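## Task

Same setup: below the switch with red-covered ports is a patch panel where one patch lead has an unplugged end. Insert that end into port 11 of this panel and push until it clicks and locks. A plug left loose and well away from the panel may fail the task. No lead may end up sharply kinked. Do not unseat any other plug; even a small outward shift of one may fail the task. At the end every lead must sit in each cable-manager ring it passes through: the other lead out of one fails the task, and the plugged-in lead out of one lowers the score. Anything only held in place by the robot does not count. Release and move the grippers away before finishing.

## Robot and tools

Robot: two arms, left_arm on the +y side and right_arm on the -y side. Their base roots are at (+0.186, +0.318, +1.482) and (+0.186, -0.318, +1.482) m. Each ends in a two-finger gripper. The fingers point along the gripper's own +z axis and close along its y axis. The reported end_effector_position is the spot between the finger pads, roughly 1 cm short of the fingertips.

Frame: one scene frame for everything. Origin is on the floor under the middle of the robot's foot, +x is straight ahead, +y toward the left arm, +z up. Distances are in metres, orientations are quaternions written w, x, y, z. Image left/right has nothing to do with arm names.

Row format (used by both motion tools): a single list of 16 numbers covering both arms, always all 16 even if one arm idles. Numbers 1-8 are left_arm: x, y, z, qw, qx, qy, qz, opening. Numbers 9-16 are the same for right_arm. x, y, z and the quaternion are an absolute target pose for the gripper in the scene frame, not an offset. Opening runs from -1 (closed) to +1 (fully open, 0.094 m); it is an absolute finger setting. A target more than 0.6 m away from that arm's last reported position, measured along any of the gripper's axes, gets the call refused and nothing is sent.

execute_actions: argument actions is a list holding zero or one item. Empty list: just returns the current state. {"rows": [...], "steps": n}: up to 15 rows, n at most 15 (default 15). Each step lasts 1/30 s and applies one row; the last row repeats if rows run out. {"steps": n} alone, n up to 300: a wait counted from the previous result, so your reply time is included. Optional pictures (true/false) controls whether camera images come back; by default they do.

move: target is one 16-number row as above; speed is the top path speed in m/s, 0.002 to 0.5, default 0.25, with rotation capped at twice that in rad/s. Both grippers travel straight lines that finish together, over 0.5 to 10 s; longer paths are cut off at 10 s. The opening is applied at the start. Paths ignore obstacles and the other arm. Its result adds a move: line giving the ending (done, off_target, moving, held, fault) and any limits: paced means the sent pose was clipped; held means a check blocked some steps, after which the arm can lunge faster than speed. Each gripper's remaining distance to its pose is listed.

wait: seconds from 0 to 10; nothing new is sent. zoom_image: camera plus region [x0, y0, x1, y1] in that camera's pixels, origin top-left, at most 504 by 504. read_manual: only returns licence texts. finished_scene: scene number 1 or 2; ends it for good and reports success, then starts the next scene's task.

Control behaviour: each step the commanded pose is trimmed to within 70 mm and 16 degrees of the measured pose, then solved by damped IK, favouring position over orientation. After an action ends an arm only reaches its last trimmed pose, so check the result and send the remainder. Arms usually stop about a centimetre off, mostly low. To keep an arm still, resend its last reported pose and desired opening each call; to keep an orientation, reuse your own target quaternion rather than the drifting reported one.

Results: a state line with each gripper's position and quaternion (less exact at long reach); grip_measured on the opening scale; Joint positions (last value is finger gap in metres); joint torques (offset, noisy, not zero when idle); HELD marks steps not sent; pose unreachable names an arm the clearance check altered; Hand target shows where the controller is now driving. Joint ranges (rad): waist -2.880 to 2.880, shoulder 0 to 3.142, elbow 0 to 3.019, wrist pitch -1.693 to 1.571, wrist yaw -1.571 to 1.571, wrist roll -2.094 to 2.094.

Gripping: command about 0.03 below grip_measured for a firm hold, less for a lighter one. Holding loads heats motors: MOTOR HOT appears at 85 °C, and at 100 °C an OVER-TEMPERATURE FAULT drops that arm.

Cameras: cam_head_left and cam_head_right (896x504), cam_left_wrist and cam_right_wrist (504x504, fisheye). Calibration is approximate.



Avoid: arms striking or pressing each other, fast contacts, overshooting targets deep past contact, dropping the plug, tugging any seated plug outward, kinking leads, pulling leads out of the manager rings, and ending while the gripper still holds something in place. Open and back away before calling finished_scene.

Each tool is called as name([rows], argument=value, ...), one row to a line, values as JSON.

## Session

execute_actions(actions=[])

Scene clock: 0.00 s of 4500.00 s.
left_arm: end_effector_position=(+0.7985, +0.3301, +1.1460) grip_measured=+1.000 end_effector_quat_wxyz=(+0.271, -0.011, +0.963, +0.012) | right_arm: end_effector_position=(+0.7851, -0.3155, +1.1449) grip_measured=+1.000 end_effector_quat_wxyz=(+0.263, +0.007, +0.965, +0.003)
Joint positions: left_arm=[-1.827  0.847  0.839  0.416 -0.19   0.211  0.094] | right_arm=[ 1.86   0.846  0.81   0.422  0.193 -0.218  0.094]
Joint velocities: left_arm=[ 0.005 -0.005 -0.002  0.017  0.037 -0.007  0.   ] | right_arm=[-0.005 -0.005 -0.012  0.002  0.022 -0.037  0.   ]
Joint torques (N m, as the arm reports them, + toward a larger angle): no reading
Hand target (left_arm): +0.800, +0.330, +1.145; +0.271, -0.011, +0.962, +0.013
Hand target (right_arm): +0.793, -0.318, +1.151; +0.273, +0.010, +0.962, +0.001

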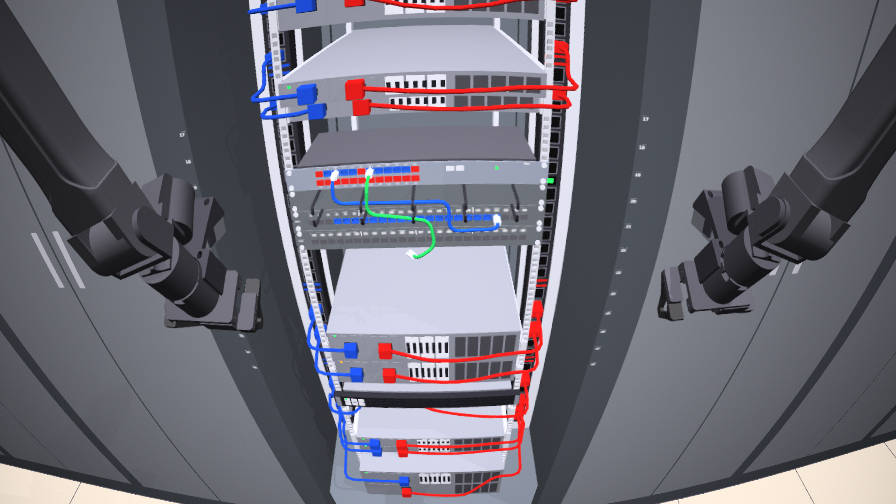

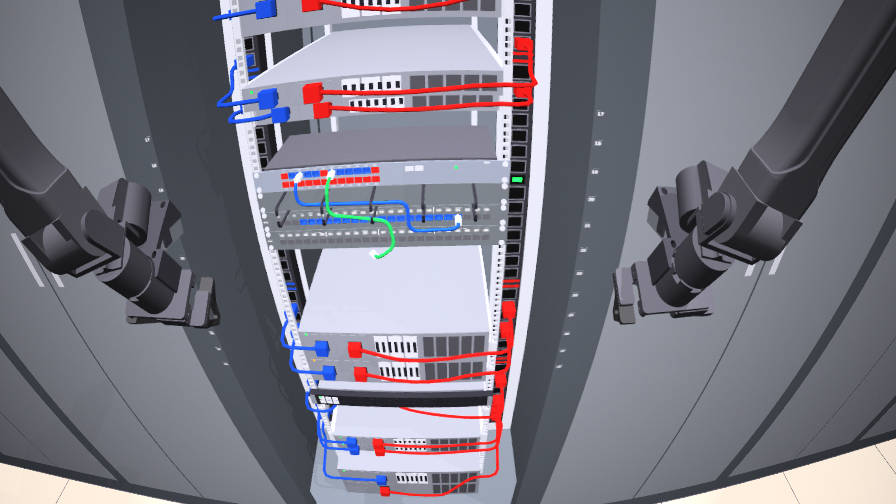

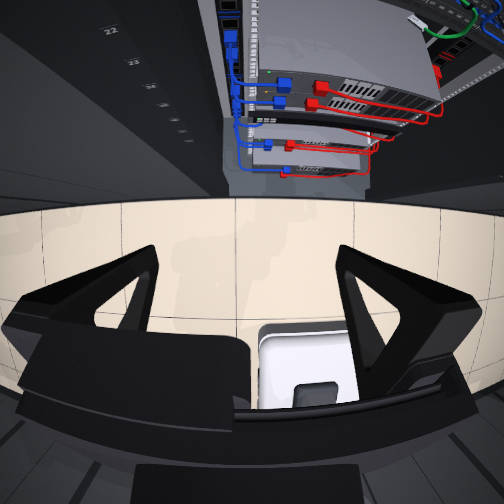

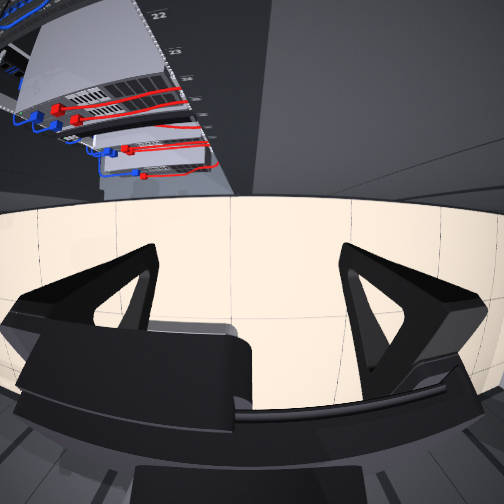

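zoom_image(camera="cam_head_left", region=[280,150,560,280])

zoom_image(camera="cam_head_left", region=[360,190,460,270])

zoom_image(camera="cam_head_right", region=[320,190,420,270])

zoom_image(camera="cam_left_wrist", region=[380,0,504,70])

Region (280, 150, 560, 280) of cam_head_left's 896x504 image, scaled by 1.800, with more detail than that image has; it fills the top 234 rows of this view, and the rest is white.

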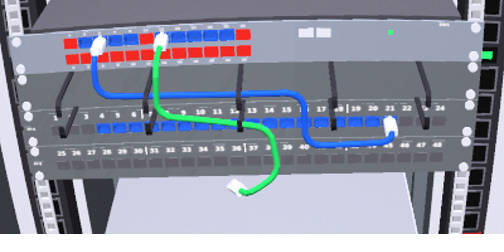

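Region (360, 190, 460, 270) of cam_head_left's 896x504 image, scaled by 5.040, with more detail than that image has; it fills the top 403 rows of this view, and the rest is white.

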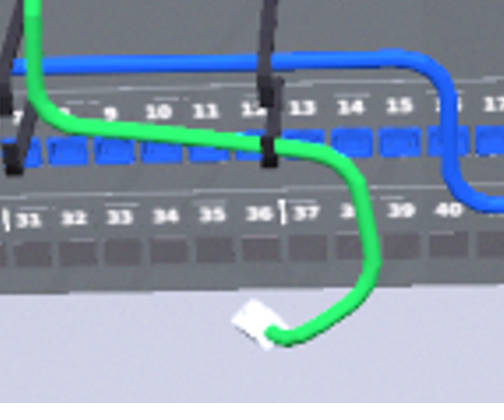

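Region (320, 190, 420, 270) of cam_head_right's 896x504 image, scaled by 5.040, with more detail than that image has; it fills the top 403 rows of this view, and the rest is white.

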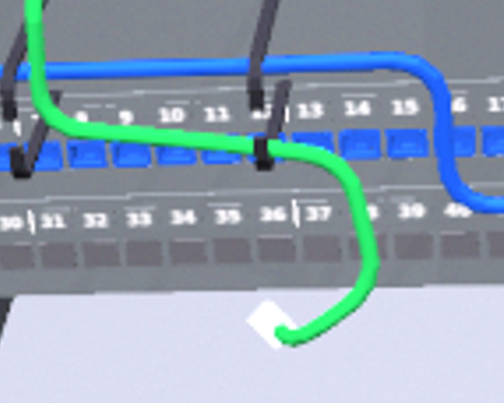

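Region (380, 0, 504, 70) of cam_left_wrist's 504x504 image, scaled by 4.065, with more detail than that image has; it fills the top 285 rows of this view, and the rest is white.

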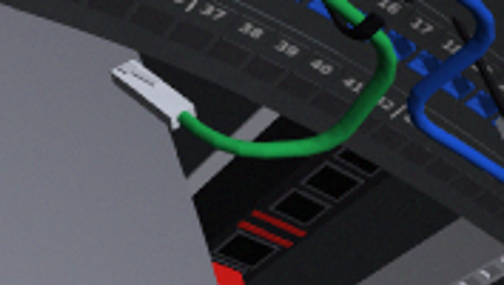

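move(target=[1.0,0.045,1.075,0.498,-0.650,0.455,-0.349,-0.5,0.785,-0.3155,1.145,0.263,0.007,0.965,0.003,1], speed=0.25)

Scene clock: 11.27 s of 4500.00 s.
left_arm: end_effector_position=(+1.0003, +0.0567, +1.0696) grip_measured=-0.499 end_effector_quat_wxyz=(-0.492, +0.651, -0.465, +0.344) | right_arm: end_effector_position=(+0.7851, -0.3155, +1.1449) grip_measured=+1.000 end_effector_quat_wxyz=(+0.263, +0.007, +0.965, +0.003)
Joint positions: left_arm=[-2.309  1.905  1.925  1.349 -0.43  -0.88   0.024] | right_arm=[ 1.86   0.846  0.81   0.422  0.193 -0.218  0.094]
Joint velocities: left_arm=[-0.005 -0.005  0.012 -0.007 -0.037  0.007  0.001] | right_arm=[-0.015 -0.005 -0.012 -0.007 -0.037 -0.007  0.   ]
Joint torques (N m, as the arm reports them, + toward a larger angle): left_arm=[-17.02 -14.68   5.06   2.04   0.29  -0.03] | right_arm=[  2.5  -12.31   2.06   1.16  -0.05  -0.14]
Hand target (left_arm): +1.000, +0.053, +1.071; -0.492, +0.656, -0.452, +0.349
Hand target (right_arm): +0.785, -0.315, +1.145; +0.263, +0.007, +0.965, +0.003
Off the commanded pose (left_arm): 0.013 m, 2 deg.
Off the commanded pose (right_arm): 0.000 m, 0 deg.
After step 90, 4.00 s passed at rest.
move: off_target (left_arm)
camera_calibration (this result's frames):
cam_left_wrist: T_world_to_cam=[[0.27424, 0.0818973, 0.958168, -1.30012], [-0.259909, -0.952974, 0.155843, 0.153309], [0.925872, -0.291775, -0.240058, -0.527119], [0, 0, 0, 1]] pos_world=[0.884435, 0.0987752, 1.0953]

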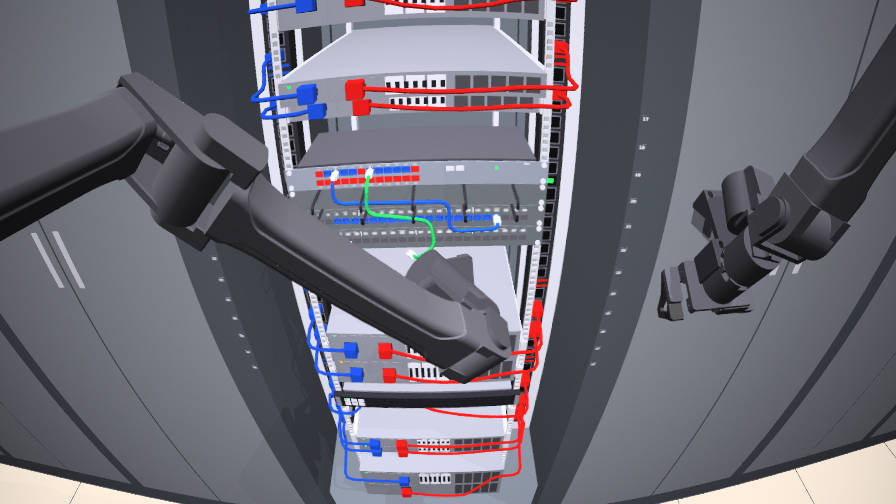

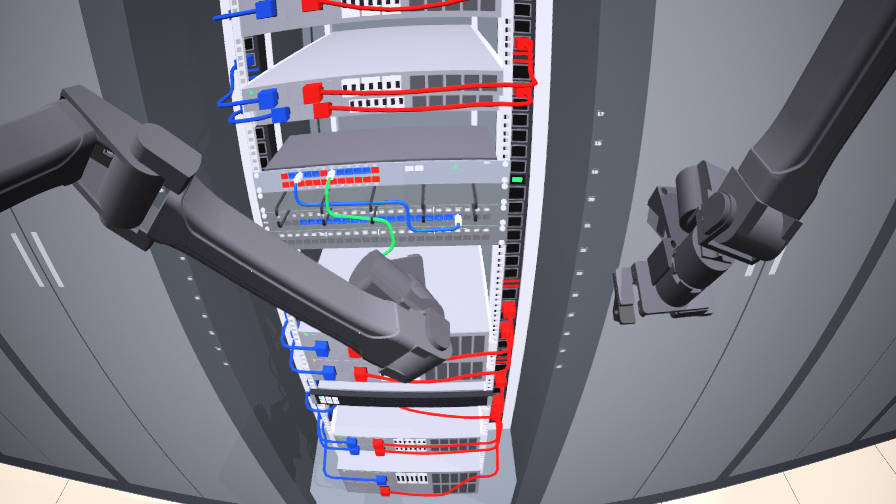

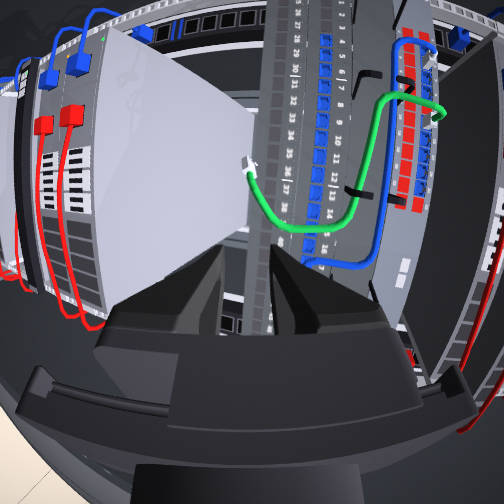

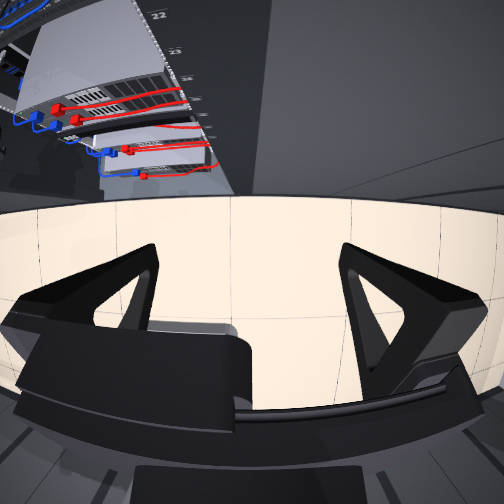

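zoom_image(camera="cam_left_wrist", region=[210,130,350,250])

Region (210, 130, 350, 250) of cam_left_wrist's 504x504 image, scaled by 3.600, with more detail than that image has; it fills the top 432 rows of this view, and the rest is white.

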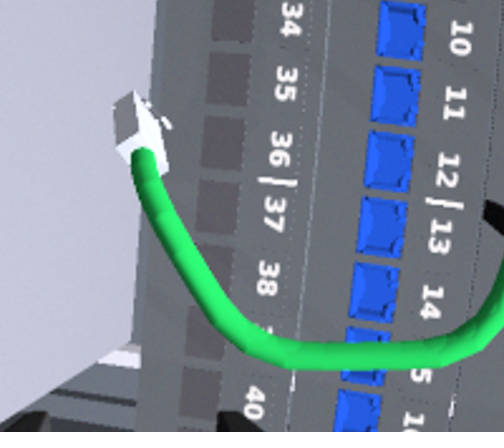

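move(target=[1.05,0.083,1.056,0.423,-0.725,0.323,-0.437,-0.5,0.785,-0.3155,1.145,0.263,0.007,0.965,0.003,1], speed=0.1)

zoom_image(camera="cam_left_wrist", region=[180,150,320,280])

Scene clock: 17.53 s of 4500.00 s.
left_arm: end_effector_position=(+1.0536, +0.0828, +1.0754) grip_measured=-0.499 end_effector_quat_wxyz=(-0.423, +0.725, -0.319, +0.440) | right_arm: end_effector_position=(+0.7851, -0.3155, +1.1449) grip_measured=+1.000 end_effector_quat_wxyz=(+0.263, +0.007, +0.965, +0.003)
Joint positions: left_arm=[-2.282  1.908  2.073  1.221 -0.416 -1.302  0.024] | right_arm=[ 1.86   0.846  0.81   0.422  0.193 -0.218  0.094]
Joint velocities: left_arm=[-0.005  0.015  0.002 -0.002  0.007 -0.007 -0.   ] | right_arm=[ 0.005 -0.015 -0.017  0.002 -0.022  0.051  0.   ]
Joint torques (N m, as the arm reports them, + toward a larger angle): left_arm=[-13.73 -15.25   6.53   0.91   0.49  -0.06] | right_arm=[  2.6  -12.18   2.05   1.22  -0.04  -0.13]
Hand target (left_arm): +1.049, +0.084, +1.058; -0.423, +0.725, -0.323, +0.438
Hand target (right_arm): +0.785, -0.315, +1.145; +0.263, +0.007, +0.965, +0.003
Off the commanded pose (left_arm): 0.020 m, 1 deg.
Off the commanded pose (right_arm): 0.000 m, 0 deg.
After step 90, 0.90 s passed at rest.
move: off_target (left_arm)
camera_calibration (this result's frames):
cam_left_wrist: T_world_to_cam=[[0.0966006, 0.438147, 0.893698, -1.09539], [-0.198392, -0.871403, 0.448661, -0.195295], [0.975351, -0.220644, 0.00274706, -0.886593], [0, 0, 0, 1]] pos_world=[0.93181, 0.114142, 1.06901]

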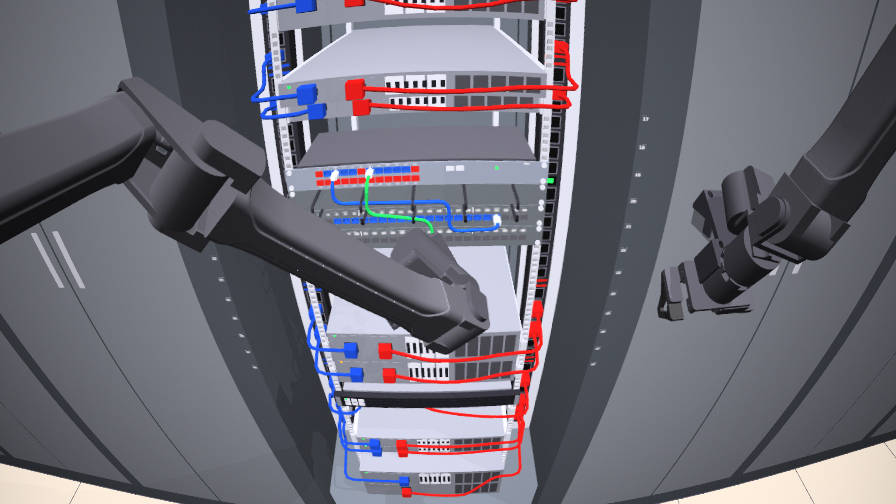

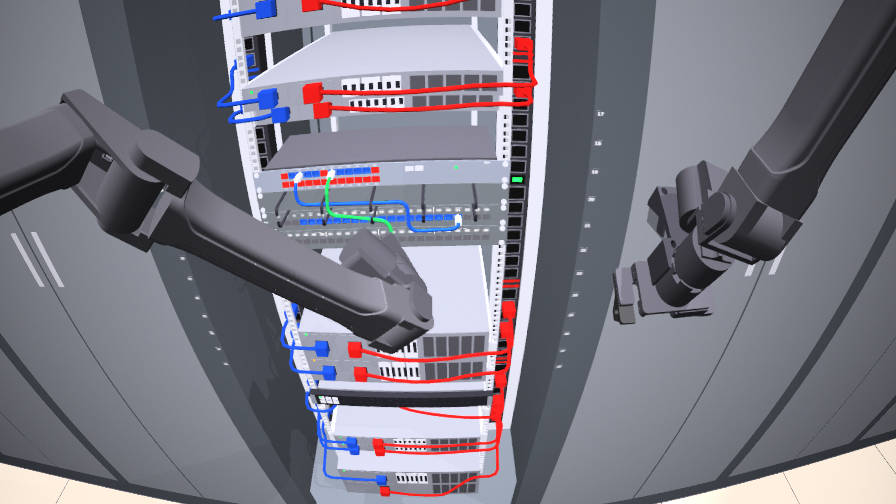

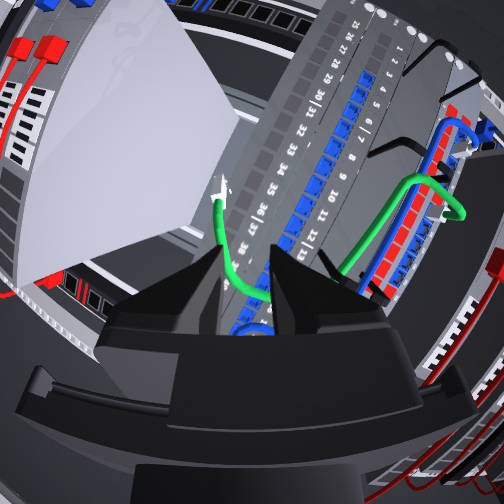

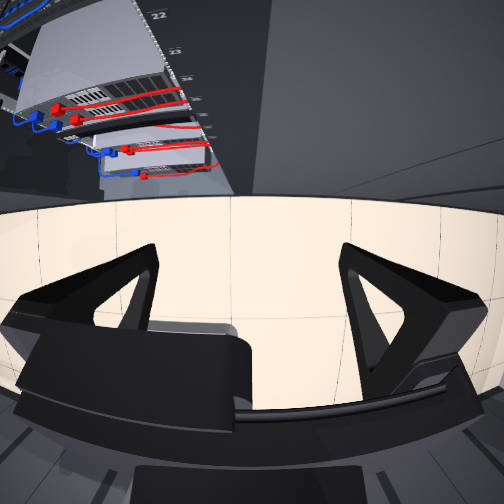

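Region (180, 150, 320, 280) of cam_left_wrist's 504x504 image, scaled by 3.600, with more detail than that image has; it fills the top 468 rows of this view, and the rest is white.

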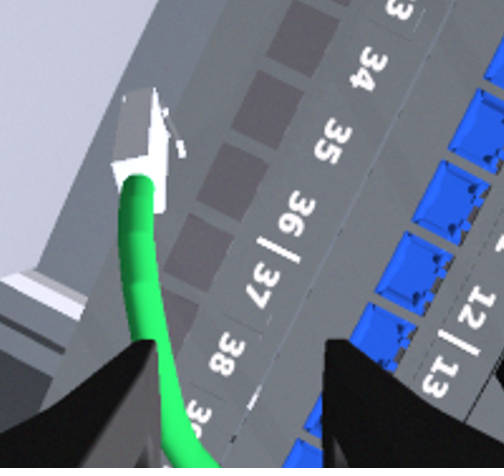

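move(target=[1.055,0.089,1.030,0.383,-0.750,0.259,-0.472,-0.5,0.785,-0.3155,1.145,0.263,0.007,0.965,0.003,1], speed=0.08)

zoom_image(camera="cam_left_wrist", region=[180,150,320,280])

Scene clock: 21.33 s of 4500.00 s.
left_arm: end_effector_position=(+1.0568, +0.0846, +1.0440) grip_measured=-0.499 end_effector_quat_wxyz=(-0.381, +0.751, -0.259, +0.474) | right_arm: end_effector_position=(+0.7851, -0.3155, +1.1449) grip_measured=+1.000 end_effector_quat_wxyz=(+0.263, +0.007, +0.965, +0.003)
Joint positions: left_arm=[-2.247  1.977  2.178  1.162 -0.409 -1.511  0.024] | right_arm=[ 1.86   0.846  0.81   0.422  0.193 -0.218  0.094]
Joint velocities: left_arm=[ 0.005 -0.005  0.037  0.002  0.022  0.022 -0.001] | right_arm=[-0.005 -0.034 -0.002 -0.022 -0.066 -0.051  0.   ]
Joint torques (N m, as the arm reports them, + toward a larger angle): left_arm=[-14.16 -15.72   7.17   1.04   0.46  -0.03] | right_arm=[  2.79 -12.33   1.98   1.15  -0.05  -0.13]
Hand target (left_arm): +1.055, +0.090, +1.031; -0.383, +0.750, -0.260, +0.473
Hand target (right_arm): +0.785, -0.315, +1.145; +0.263, +0.007, +0.965, +0.003
Off the commanded pose (left_arm): 0.015 m, 0 deg.
Off the commanded pose (right_arm): 0.000 m, 0 deg.
move: off_target (left_arm)
camera_calibration (this result's frames):
cam_left_wrist: T_world_to_cam=[[0.0339332, 0.574997, 0.817451, -0.934218], [-0.191878, -0.798959, 0.569954, -0.318633], [0.980832, -0.176192, 0.0832183, -0.982796], [0, 0, 0, 1]] pos_world=[0.93452, 0.109438, 1.02707]

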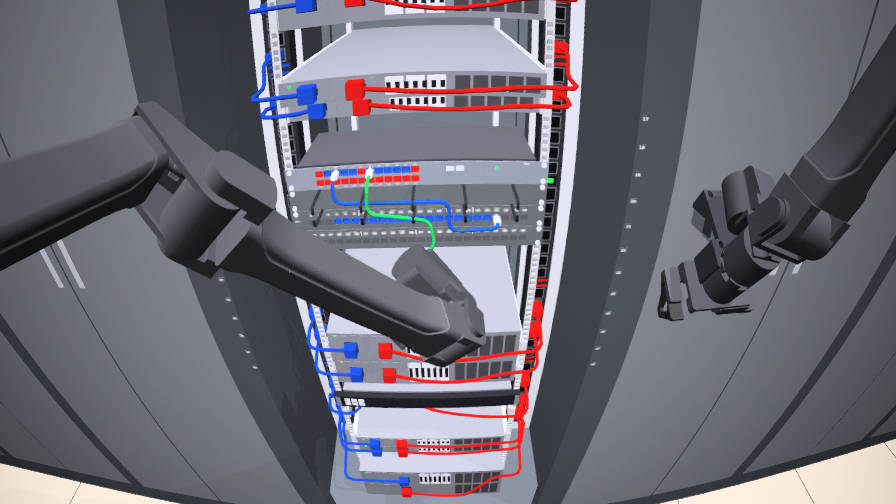

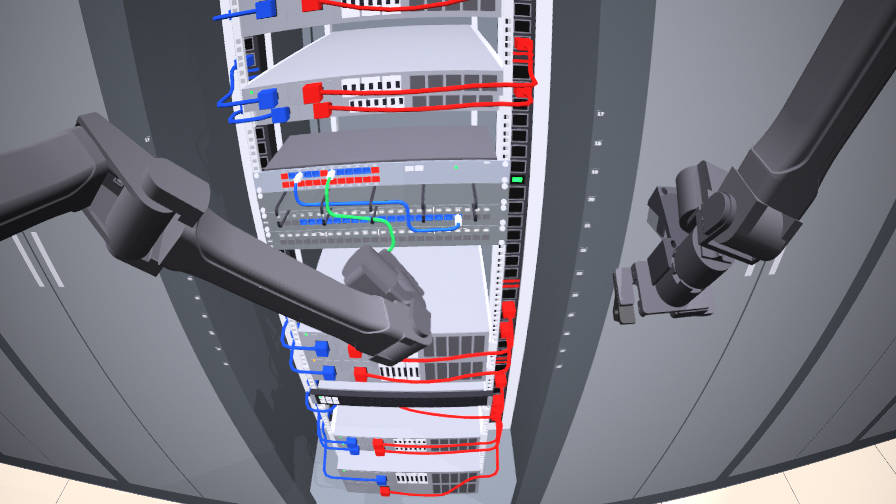

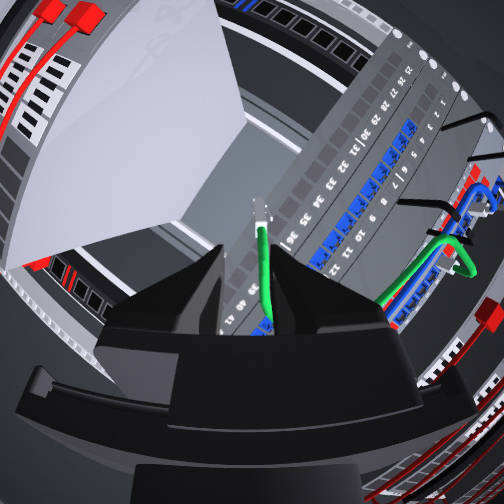

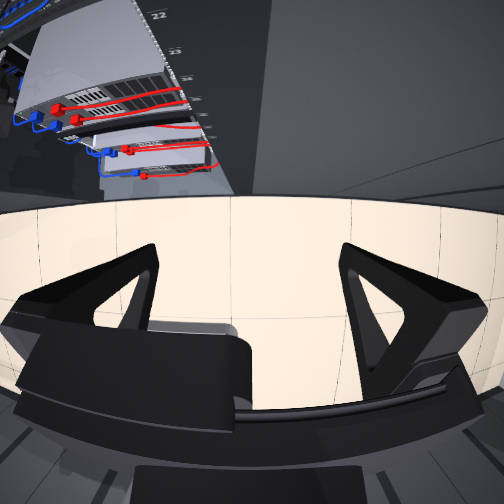

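Region (180, 150, 320, 280) of cam_left_wrist's 504x504 image, scaled by 3.600, with more detail than that image has; it fills the top 468 rows of this view, and the rest is white.

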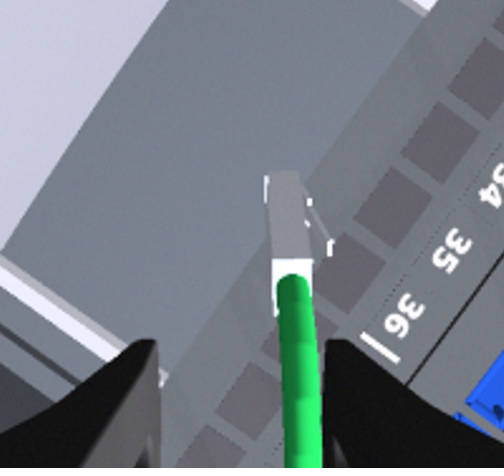

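move(target=[1.078,0.097,1.029,0.392,-0.766,0.246,-0.446,-0.5,0.785,-0.3155,1.145,0.263,0.007,0.965,0.003,1], speed=0.04)

zoom_image(camera="cam_left_wrist", region=[180,180,320,310])

Scene clock: 25.17 s of 4500.00 s.
left_arm: end_effector_position=(+1.0794, +0.0958, +1.0408) grip_measured=-0.499 end_effector_quat_wxyz=(-0.389, +0.766, -0.243, +0.450) | right_arm: end_effector_position=(+0.7851, -0.3155, +1.1449) grip_measured=+1.000 end_effector_quat_wxyz=(+0.263, +0.007, +0.965, +0.003)
Joint positions: left_arm=[-2.247  2.015  2.313  1.071 -0.474 -1.514  0.024] | right_arm=[ 1.86   0.846  0.81   0.422  0.193 -0.218  0.094]
Joint velocities: left_arm=[-0.005 -0.015  0.027 -0.027 -0.066  0.051 -0.   ] | right_arm=[-0.015 -0.024 -0.012  0.007  0.037  0.022  0.   ]
Joint torques (N m, as the arm reports them, + toward a larger angle): left_arm=[-14.61 -16.09   8.26   0.97   0.21   0.04] | right_arm=[  2.65 -12.2    2.05   1.2   -0.06  -0.15]
Hand target (left_arm): +1.077, +0.098, +1.030; -0.392, +0.766, -0.246, +0.446
Hand target (right_arm): +0.785, -0.315, +1.145; +0.263, +0.007, +0.965, +0.003
Off the commanded pose (left_arm): 0.012 m, 1 deg.
Off the commanded pose (right_arm): 0.000 m, 0 deg.
move: off_target (left_arm)
camera_calibration (this result's frames):
cam_left_wrist: T_world_to_cam=[[0.0299083, 0.578945, 0.814818, -0.932082], [-0.126842, -0.806394, 0.577616, -0.381051], [0.991472, -0.120629, 0.0493171, -0.984271], [0, 0, 0, 1]] pos_world=[0.955421, 0.113615, 1.02812]

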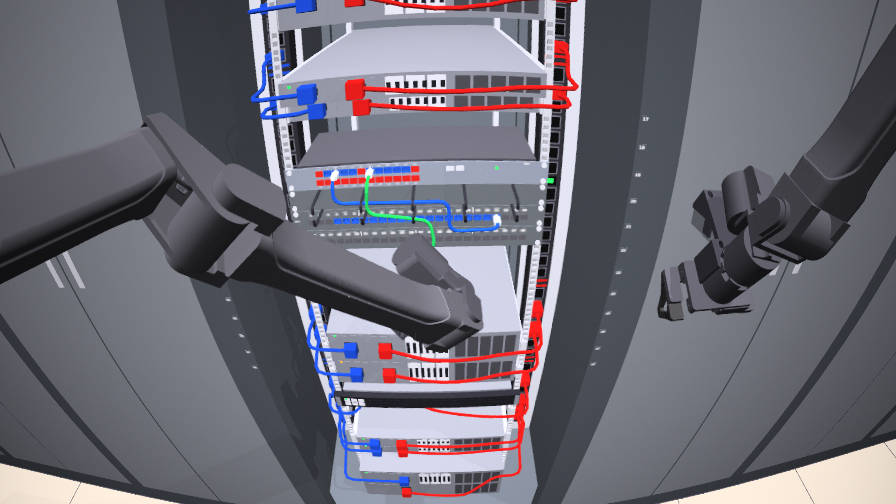

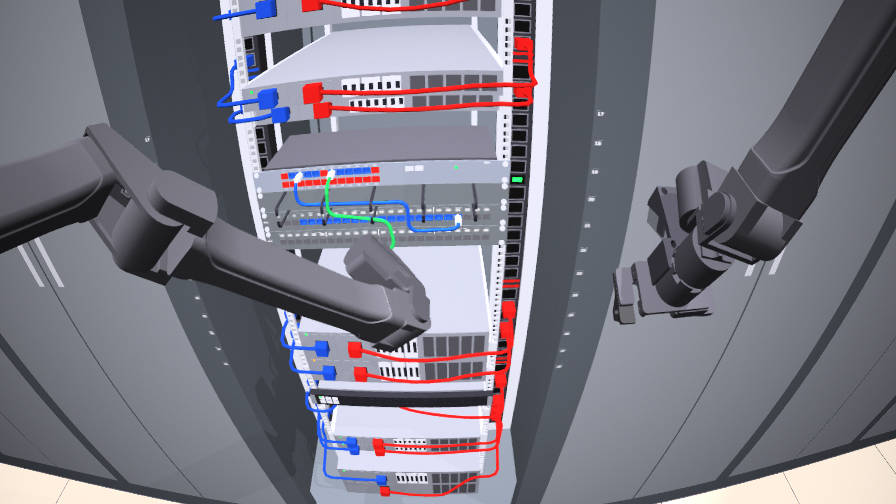

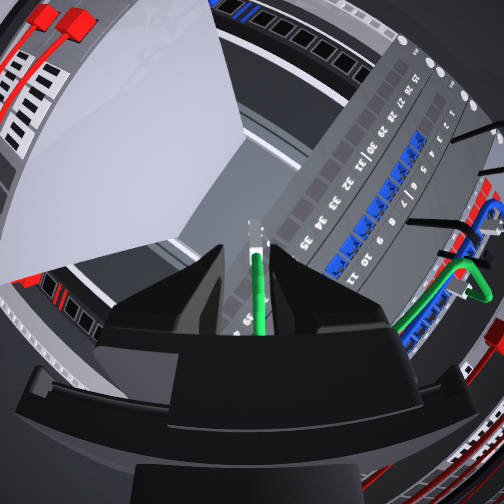

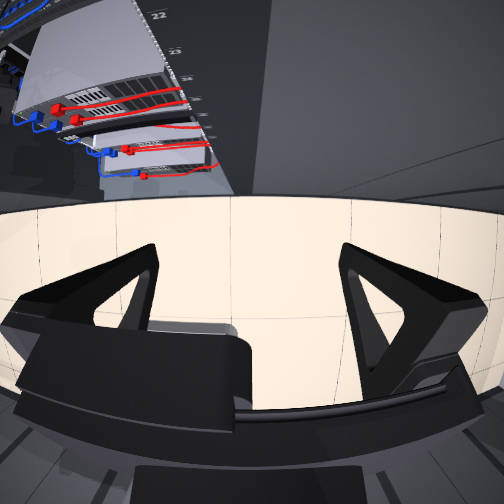

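Region (180, 180, 320, 310) of cam_left_wrist's 504x504 image, scaled by 3.600, with more detail than that image has; it fills the top 468 rows of this view, and the rest is white.

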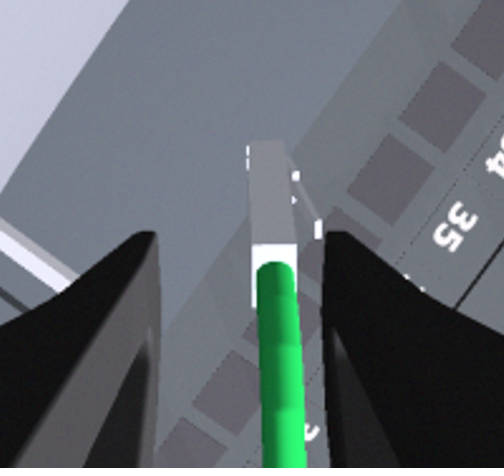

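move(target=[1.089,0.091,1.040,0.392,-0.766,0.246,-0.446,-0.5,0.785,-0.3155,1.145,0.263,0.007,0.965,0.003,1], speed=0.03)

zoom_image(camera="cam_left_wrist", region=[180,180,320,310])

Scene clock: 28.00 s of 4500.00 s.
left_arm: end_effector_position=(+1.0941, +0.1037, +1.0495) grip_measured=-0.499 end_effector_quat_wxyz=(-0.395, +0.764, -0.238, +0.451) | right_arm: end_effector_position=(+0.7851, -0.3155, +1.1449) grip_measured=+1.000 end_effector_quat_wxyz=(+0.263, +0.007, +0.965, +0.003)
Joint positions: left_arm=[-2.247  2.019  2.365  1.042 -0.478 -1.508  0.024] | right_arm=[ 1.86   0.846  0.81   0.422  0.193 -0.218  0.094]
Joint velocities: left_arm=[-0.024 -0.005 -0.017  0.002 -0.066  0.007 -0.001] | right_arm=[-0.005 -0.015 -0.002  0.002 -0.11   0.007  0.   ]
Joint torques (N m, as the arm reports them, + toward a larger angle): left_arm=[-16.51 -16.17   8.18   0.97   0.22   0.14] | right_arm=[  2.7  -12.27   2.06   1.24  -0.05  -0.13]
Hand target (left_arm): +1.088, +0.092, +1.041; -0.392, +0.766, -0.246, +0.446
Hand target (right_arm): +0.785, -0.315, +1.145; +0.263, +0.007, +0.965, +0.003
Off the commanded pose (left_arm): 0.017 m, 1 deg.
Off the commanded pose (right_arm): 0.000 m, 0 deg.
move: off_target (left_arm)
camera_calibration (this result's frames):
cam_left_wrist: T_world_to_cam=[[0.0149336, 0.574276, 0.818526, -0.931185], [-0.122233, -0.811428, 0.571527, -0.375881], [0.992389, -0.108586, 0.058078, -1.00971], [0, 0, 0, 1]] pos_world=[0.969988, 0.120116, 1.03567]

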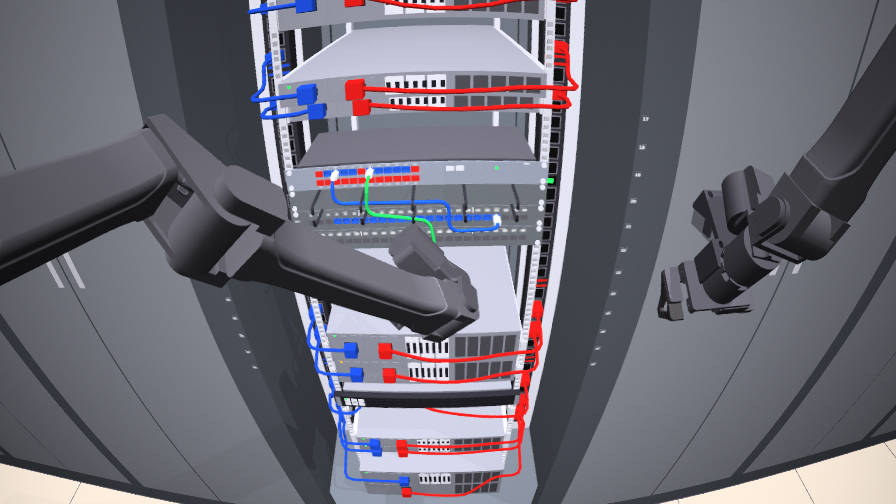

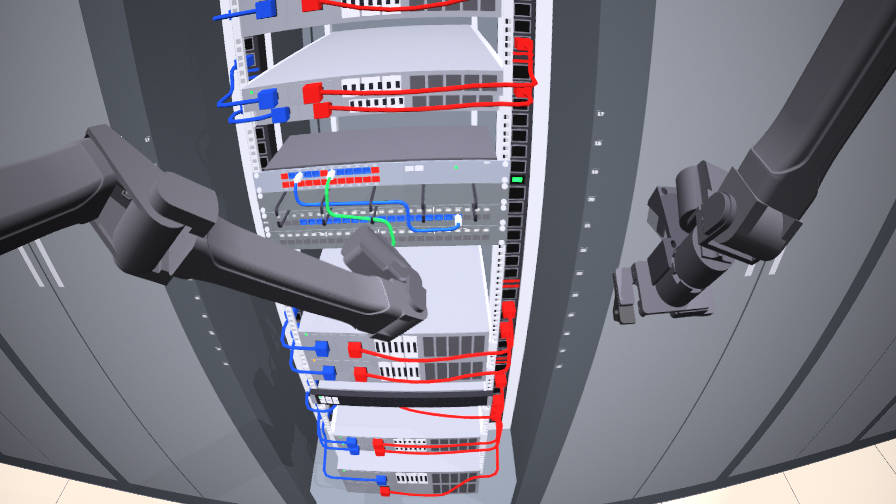

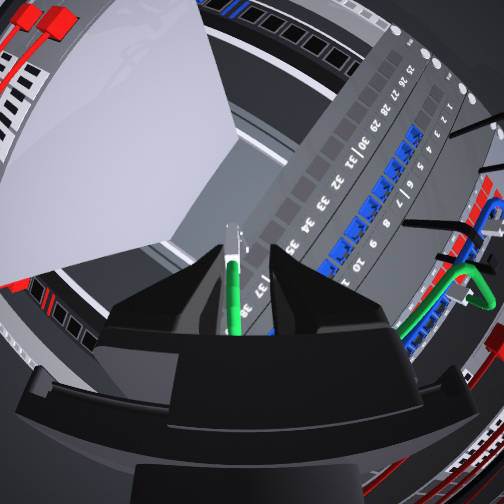

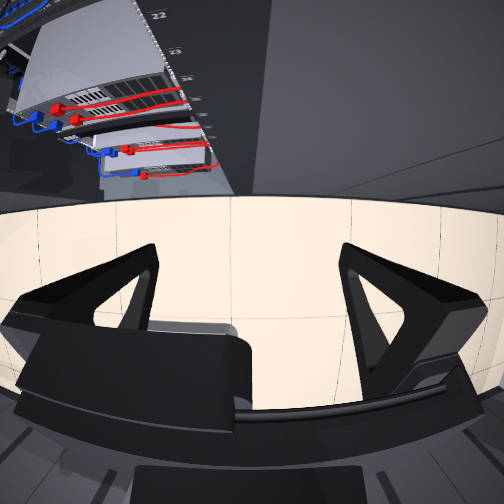

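Region (180, 180, 320, 310) of cam_left_wrist's 504x504 image, scaled by 3.600, with more detail than that image has; it fills the top 468 rows of this view, and the rest is white.

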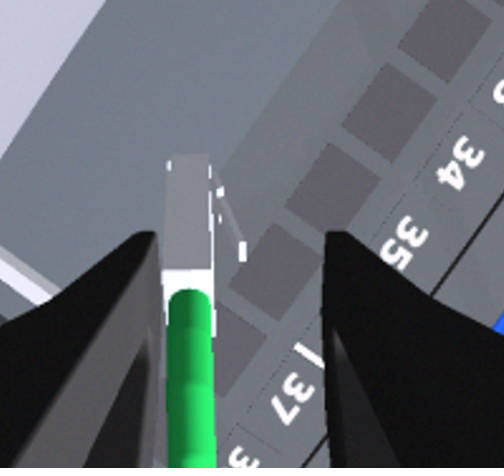

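execute_actions([
  {"rows":[[1.088,0.090,1.039,0.392,-0.766,0.246,-0.446,-0.5,0.785,-0.3155,1.145,0.263,0.007,0.965,0.003,1],[1.087,0.0895,1.038,0.392,-0.766,0.246,-0.446,-0.5,0.785,-0.3155,1.145,0.263,0.007,0.965,0.003,1],[1.086,0.089,1.037,0.392,-0.766,0.246,-0.446,-0.5,0.785,-0.3155,1.145,0.263,0.007,0.965,0.003,1],[1.085,0.088,1.036,0.392,-0.766,0.246,-0.446,-0.5,0.785,-0.3155,1.145,0.263,0.007,0.965,0.003,1]],"steps":12},
], pictures=false)

Scene clock: 30.17 s of 4500.00 s.
left_arm: end_effector_position=(+1.0872, +0.0963, +1.0402) grip_measured=-0.499 end_effector_quat_wxyz=(-0.392, +0.766, -0.243, +0.448) | right_arm: end_effector_position=(+0.7851, -0.3155, +1.1449) grip_measured=+1.000 end_effector_quat_wxyz=(+0.263, +0.007, +0.965, +0.003)
Joint positions: left_arm=[-2.247  2.039  2.373  1.041 -0.478 -1.507  0.024] | right_arm=[ 1.86   0.846  0.81   0.422  0.193 -0.218  0.094]
Joint velocities: left_arm=[-0.024  0.034 -0.012 -0.012 -0.081 -0.051  0.   ] | right_arm=[-0.005 -0.015  0.007  0.002  0.066 -0.037  0.   ]
Joint torques (N m, as the arm reports them, + toward a larger angle): left_arm=[-16.33 -16.69   8.61   1.1    0.21   0.14] | right_arm=[  2.75 -12.26   1.97   1.16  -0.04  -0.12]
Hand target (left_arm): +1.085, +0.088, +1.036; -0.392, +0.766, -0.246, +0.446
Hand target (right_arm): +0.785, -0.315, +1.145; +0.263, +0.007, +0.965, +0.003
Off the commanded pose (left_arm): 0.010 m, 0 deg.
Off the commanded pose (right_arm): 0.000 m, 0 deg.
Steps of this call (steps 1 to 53: nothing new was sent; steps 54 to 65: all 12 steps of this action). Readings (end_effector_position):
54: left_arm (+1.0918, +0.1014, +1.0464) | right_arm (+0.7851, -0.3155, +1.1449)
55: left_arm (+1.0921, +0.1015, +1.0466) | right_arm (+0.7851, -0.3155, +1.1449)
57: left_arm (+1.0917, +0.1010, +1.0460) | right_arm (+0.7851, -0.3155, +1.1449)
61: left_arm (+1.0898, +0.0989, +1.0434) | right_arm (+0.7851, -0.3155, +1.1449)
65: the state above

execute_actions([
  {"rows":[[1.086,0.0885,1.0365,0.393,-0.766,0.245,-0.446,-0.5,0.785,-0.3155,1.145,0.263,0.007,0.965,0.003,1],[1.087,0.089,1.0375,0.393,-0.766,0.245,-0.447,-0.5,0.785,-0.3155,1.145,0.263,0.007,0.965,0.003,1],[1.088,0.090,1.0385,0.394,-0.765,0.244,-0.447,-0.5,0.785,-0.3155,1.145,0.263,0.007,0.965,0.003,1]],"steps":15},
])

zoom_image(camera="cam_left_wrist", region=[180,180,320,310])

Scene clock: 31.73 s of 4500.00 s.
left_arm: end_effector_position=(+1.0893, +0.0980, +1.0421) grip_measured=-0.499 end_effector_quat_wxyz=(-0.394, +0.765, -0.240, +0.449) | right_arm: end_effector_position=(+0.7851, -0.3155, +1.1449) grip_measured=+1.000 end_effector_quat_wxyz=(+0.263, +0.007, +0.965, +0.003)
Joint positions: left_arm=[-2.247  2.041  2.384  1.041 -0.479 -1.506  0.024] | right_arm=[ 1.86   0.846  0.81   0.422  0.193 -0.218  0.094]
Joint velocities: left_arm=[ 0.005 -0.005 -0.002 -0.017 -0.022 -0.037 -0.   ] | right_arm=[ 0.005  0.005  0.002  0.012 -0.022 -0.095  0.   ]
Joint torques (N m, as the arm reports them, + toward a larger angle): left_arm=[-16.77 -16.75   8.3    1.04   0.26   0.13] | right_arm=[  2.73 -12.23   2.01   1.17  -0.04  -0.14]
Hand target (left_arm): +1.088, +0.090, +1.039; -0.394, +0.765, -0.244, +0.447
Hand target (right_arm): +0.785, -0.315, +1.145; +0.263, +0.007, +0.965, +0.003
Off the commanded pose (left_arm): 0.009 m, 1 deg.
Off the commanded pose (right_arm): 0.000 m, 0 deg.
Steps of this call (steps 1 to 32: nothing new was sent; steps 33 to 47: all 15 steps of this action). Readings (end_effector_position):
33: left_arm (+1.0864, +0.0956, +1.0392) | right_arm (+0.7851, -0.3155, +1.1449)
34: left_arm (+1.0866, +0.0957, +1.0393) | right_arm (+0.7851, -0.3155, +1.1449)
36: left_arm (+1.0874, +0.0964, +1.0401) | right_arm (+0.7851, -0.3155, +1.1449)
40: left_arm (+1.0892, +0.0979, +1.0419) | right_arm (+0.7851, -0.3155, +1.1449)
47: the state above
camera_calibration (this result's frames):
cam_left_wrist: T_world_to_cam=[[0.0199188, 0.57324, 0.819146, -0.927731], [-0.121338, -0.811866, 0.571096, -0.377382], [0.992411, -0.110769, 0.0533843, -1.00011], [0, 0, 0, 1]] pos_world=[0.965208, 0.114648, 1.02886]

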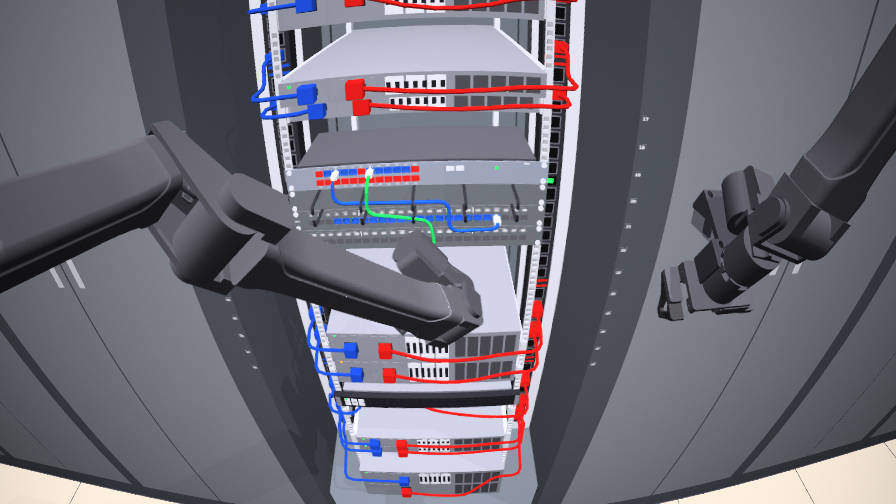

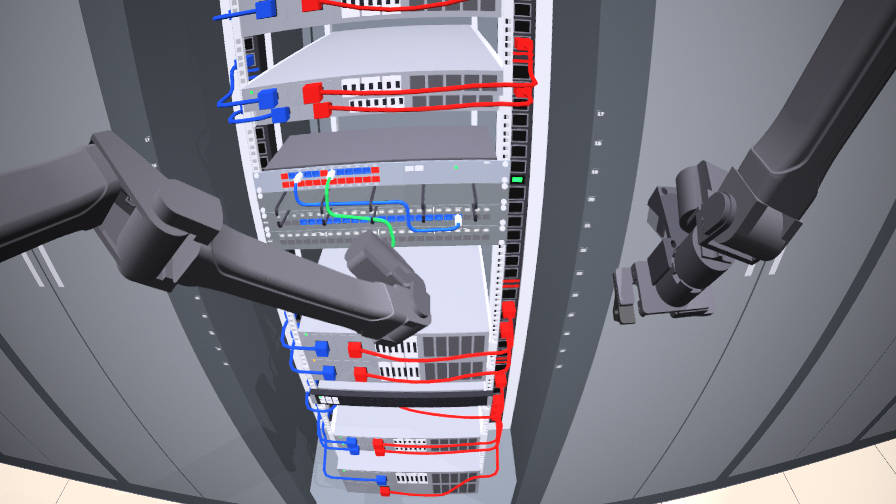

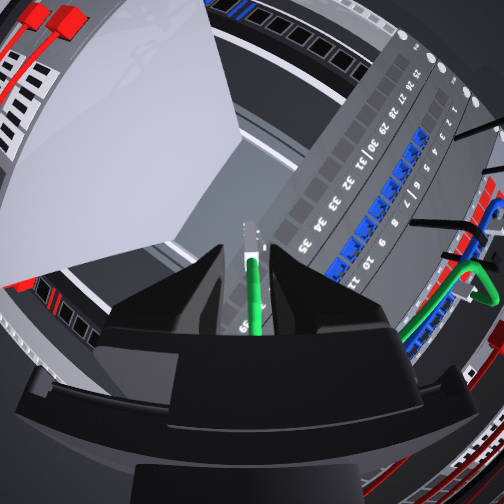

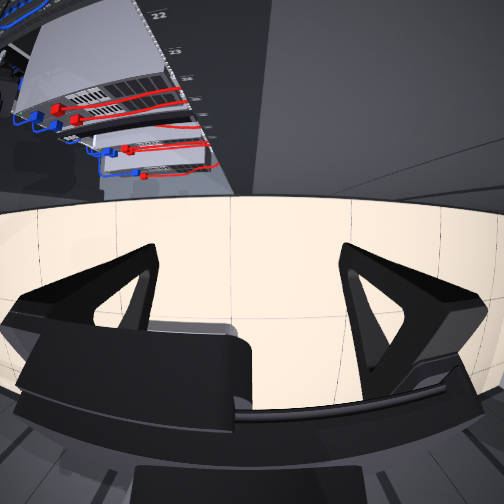

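Region (180, 180, 320, 310) of cam_left_wrist's 504x504 image, scaled by 3.600, with more detail than that image has; it fills the top 468 rows of this view, and the rest is white.

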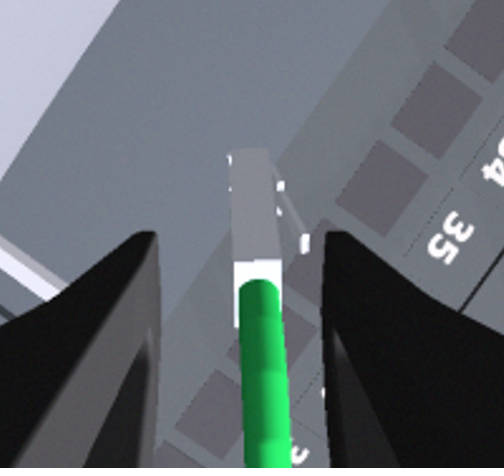

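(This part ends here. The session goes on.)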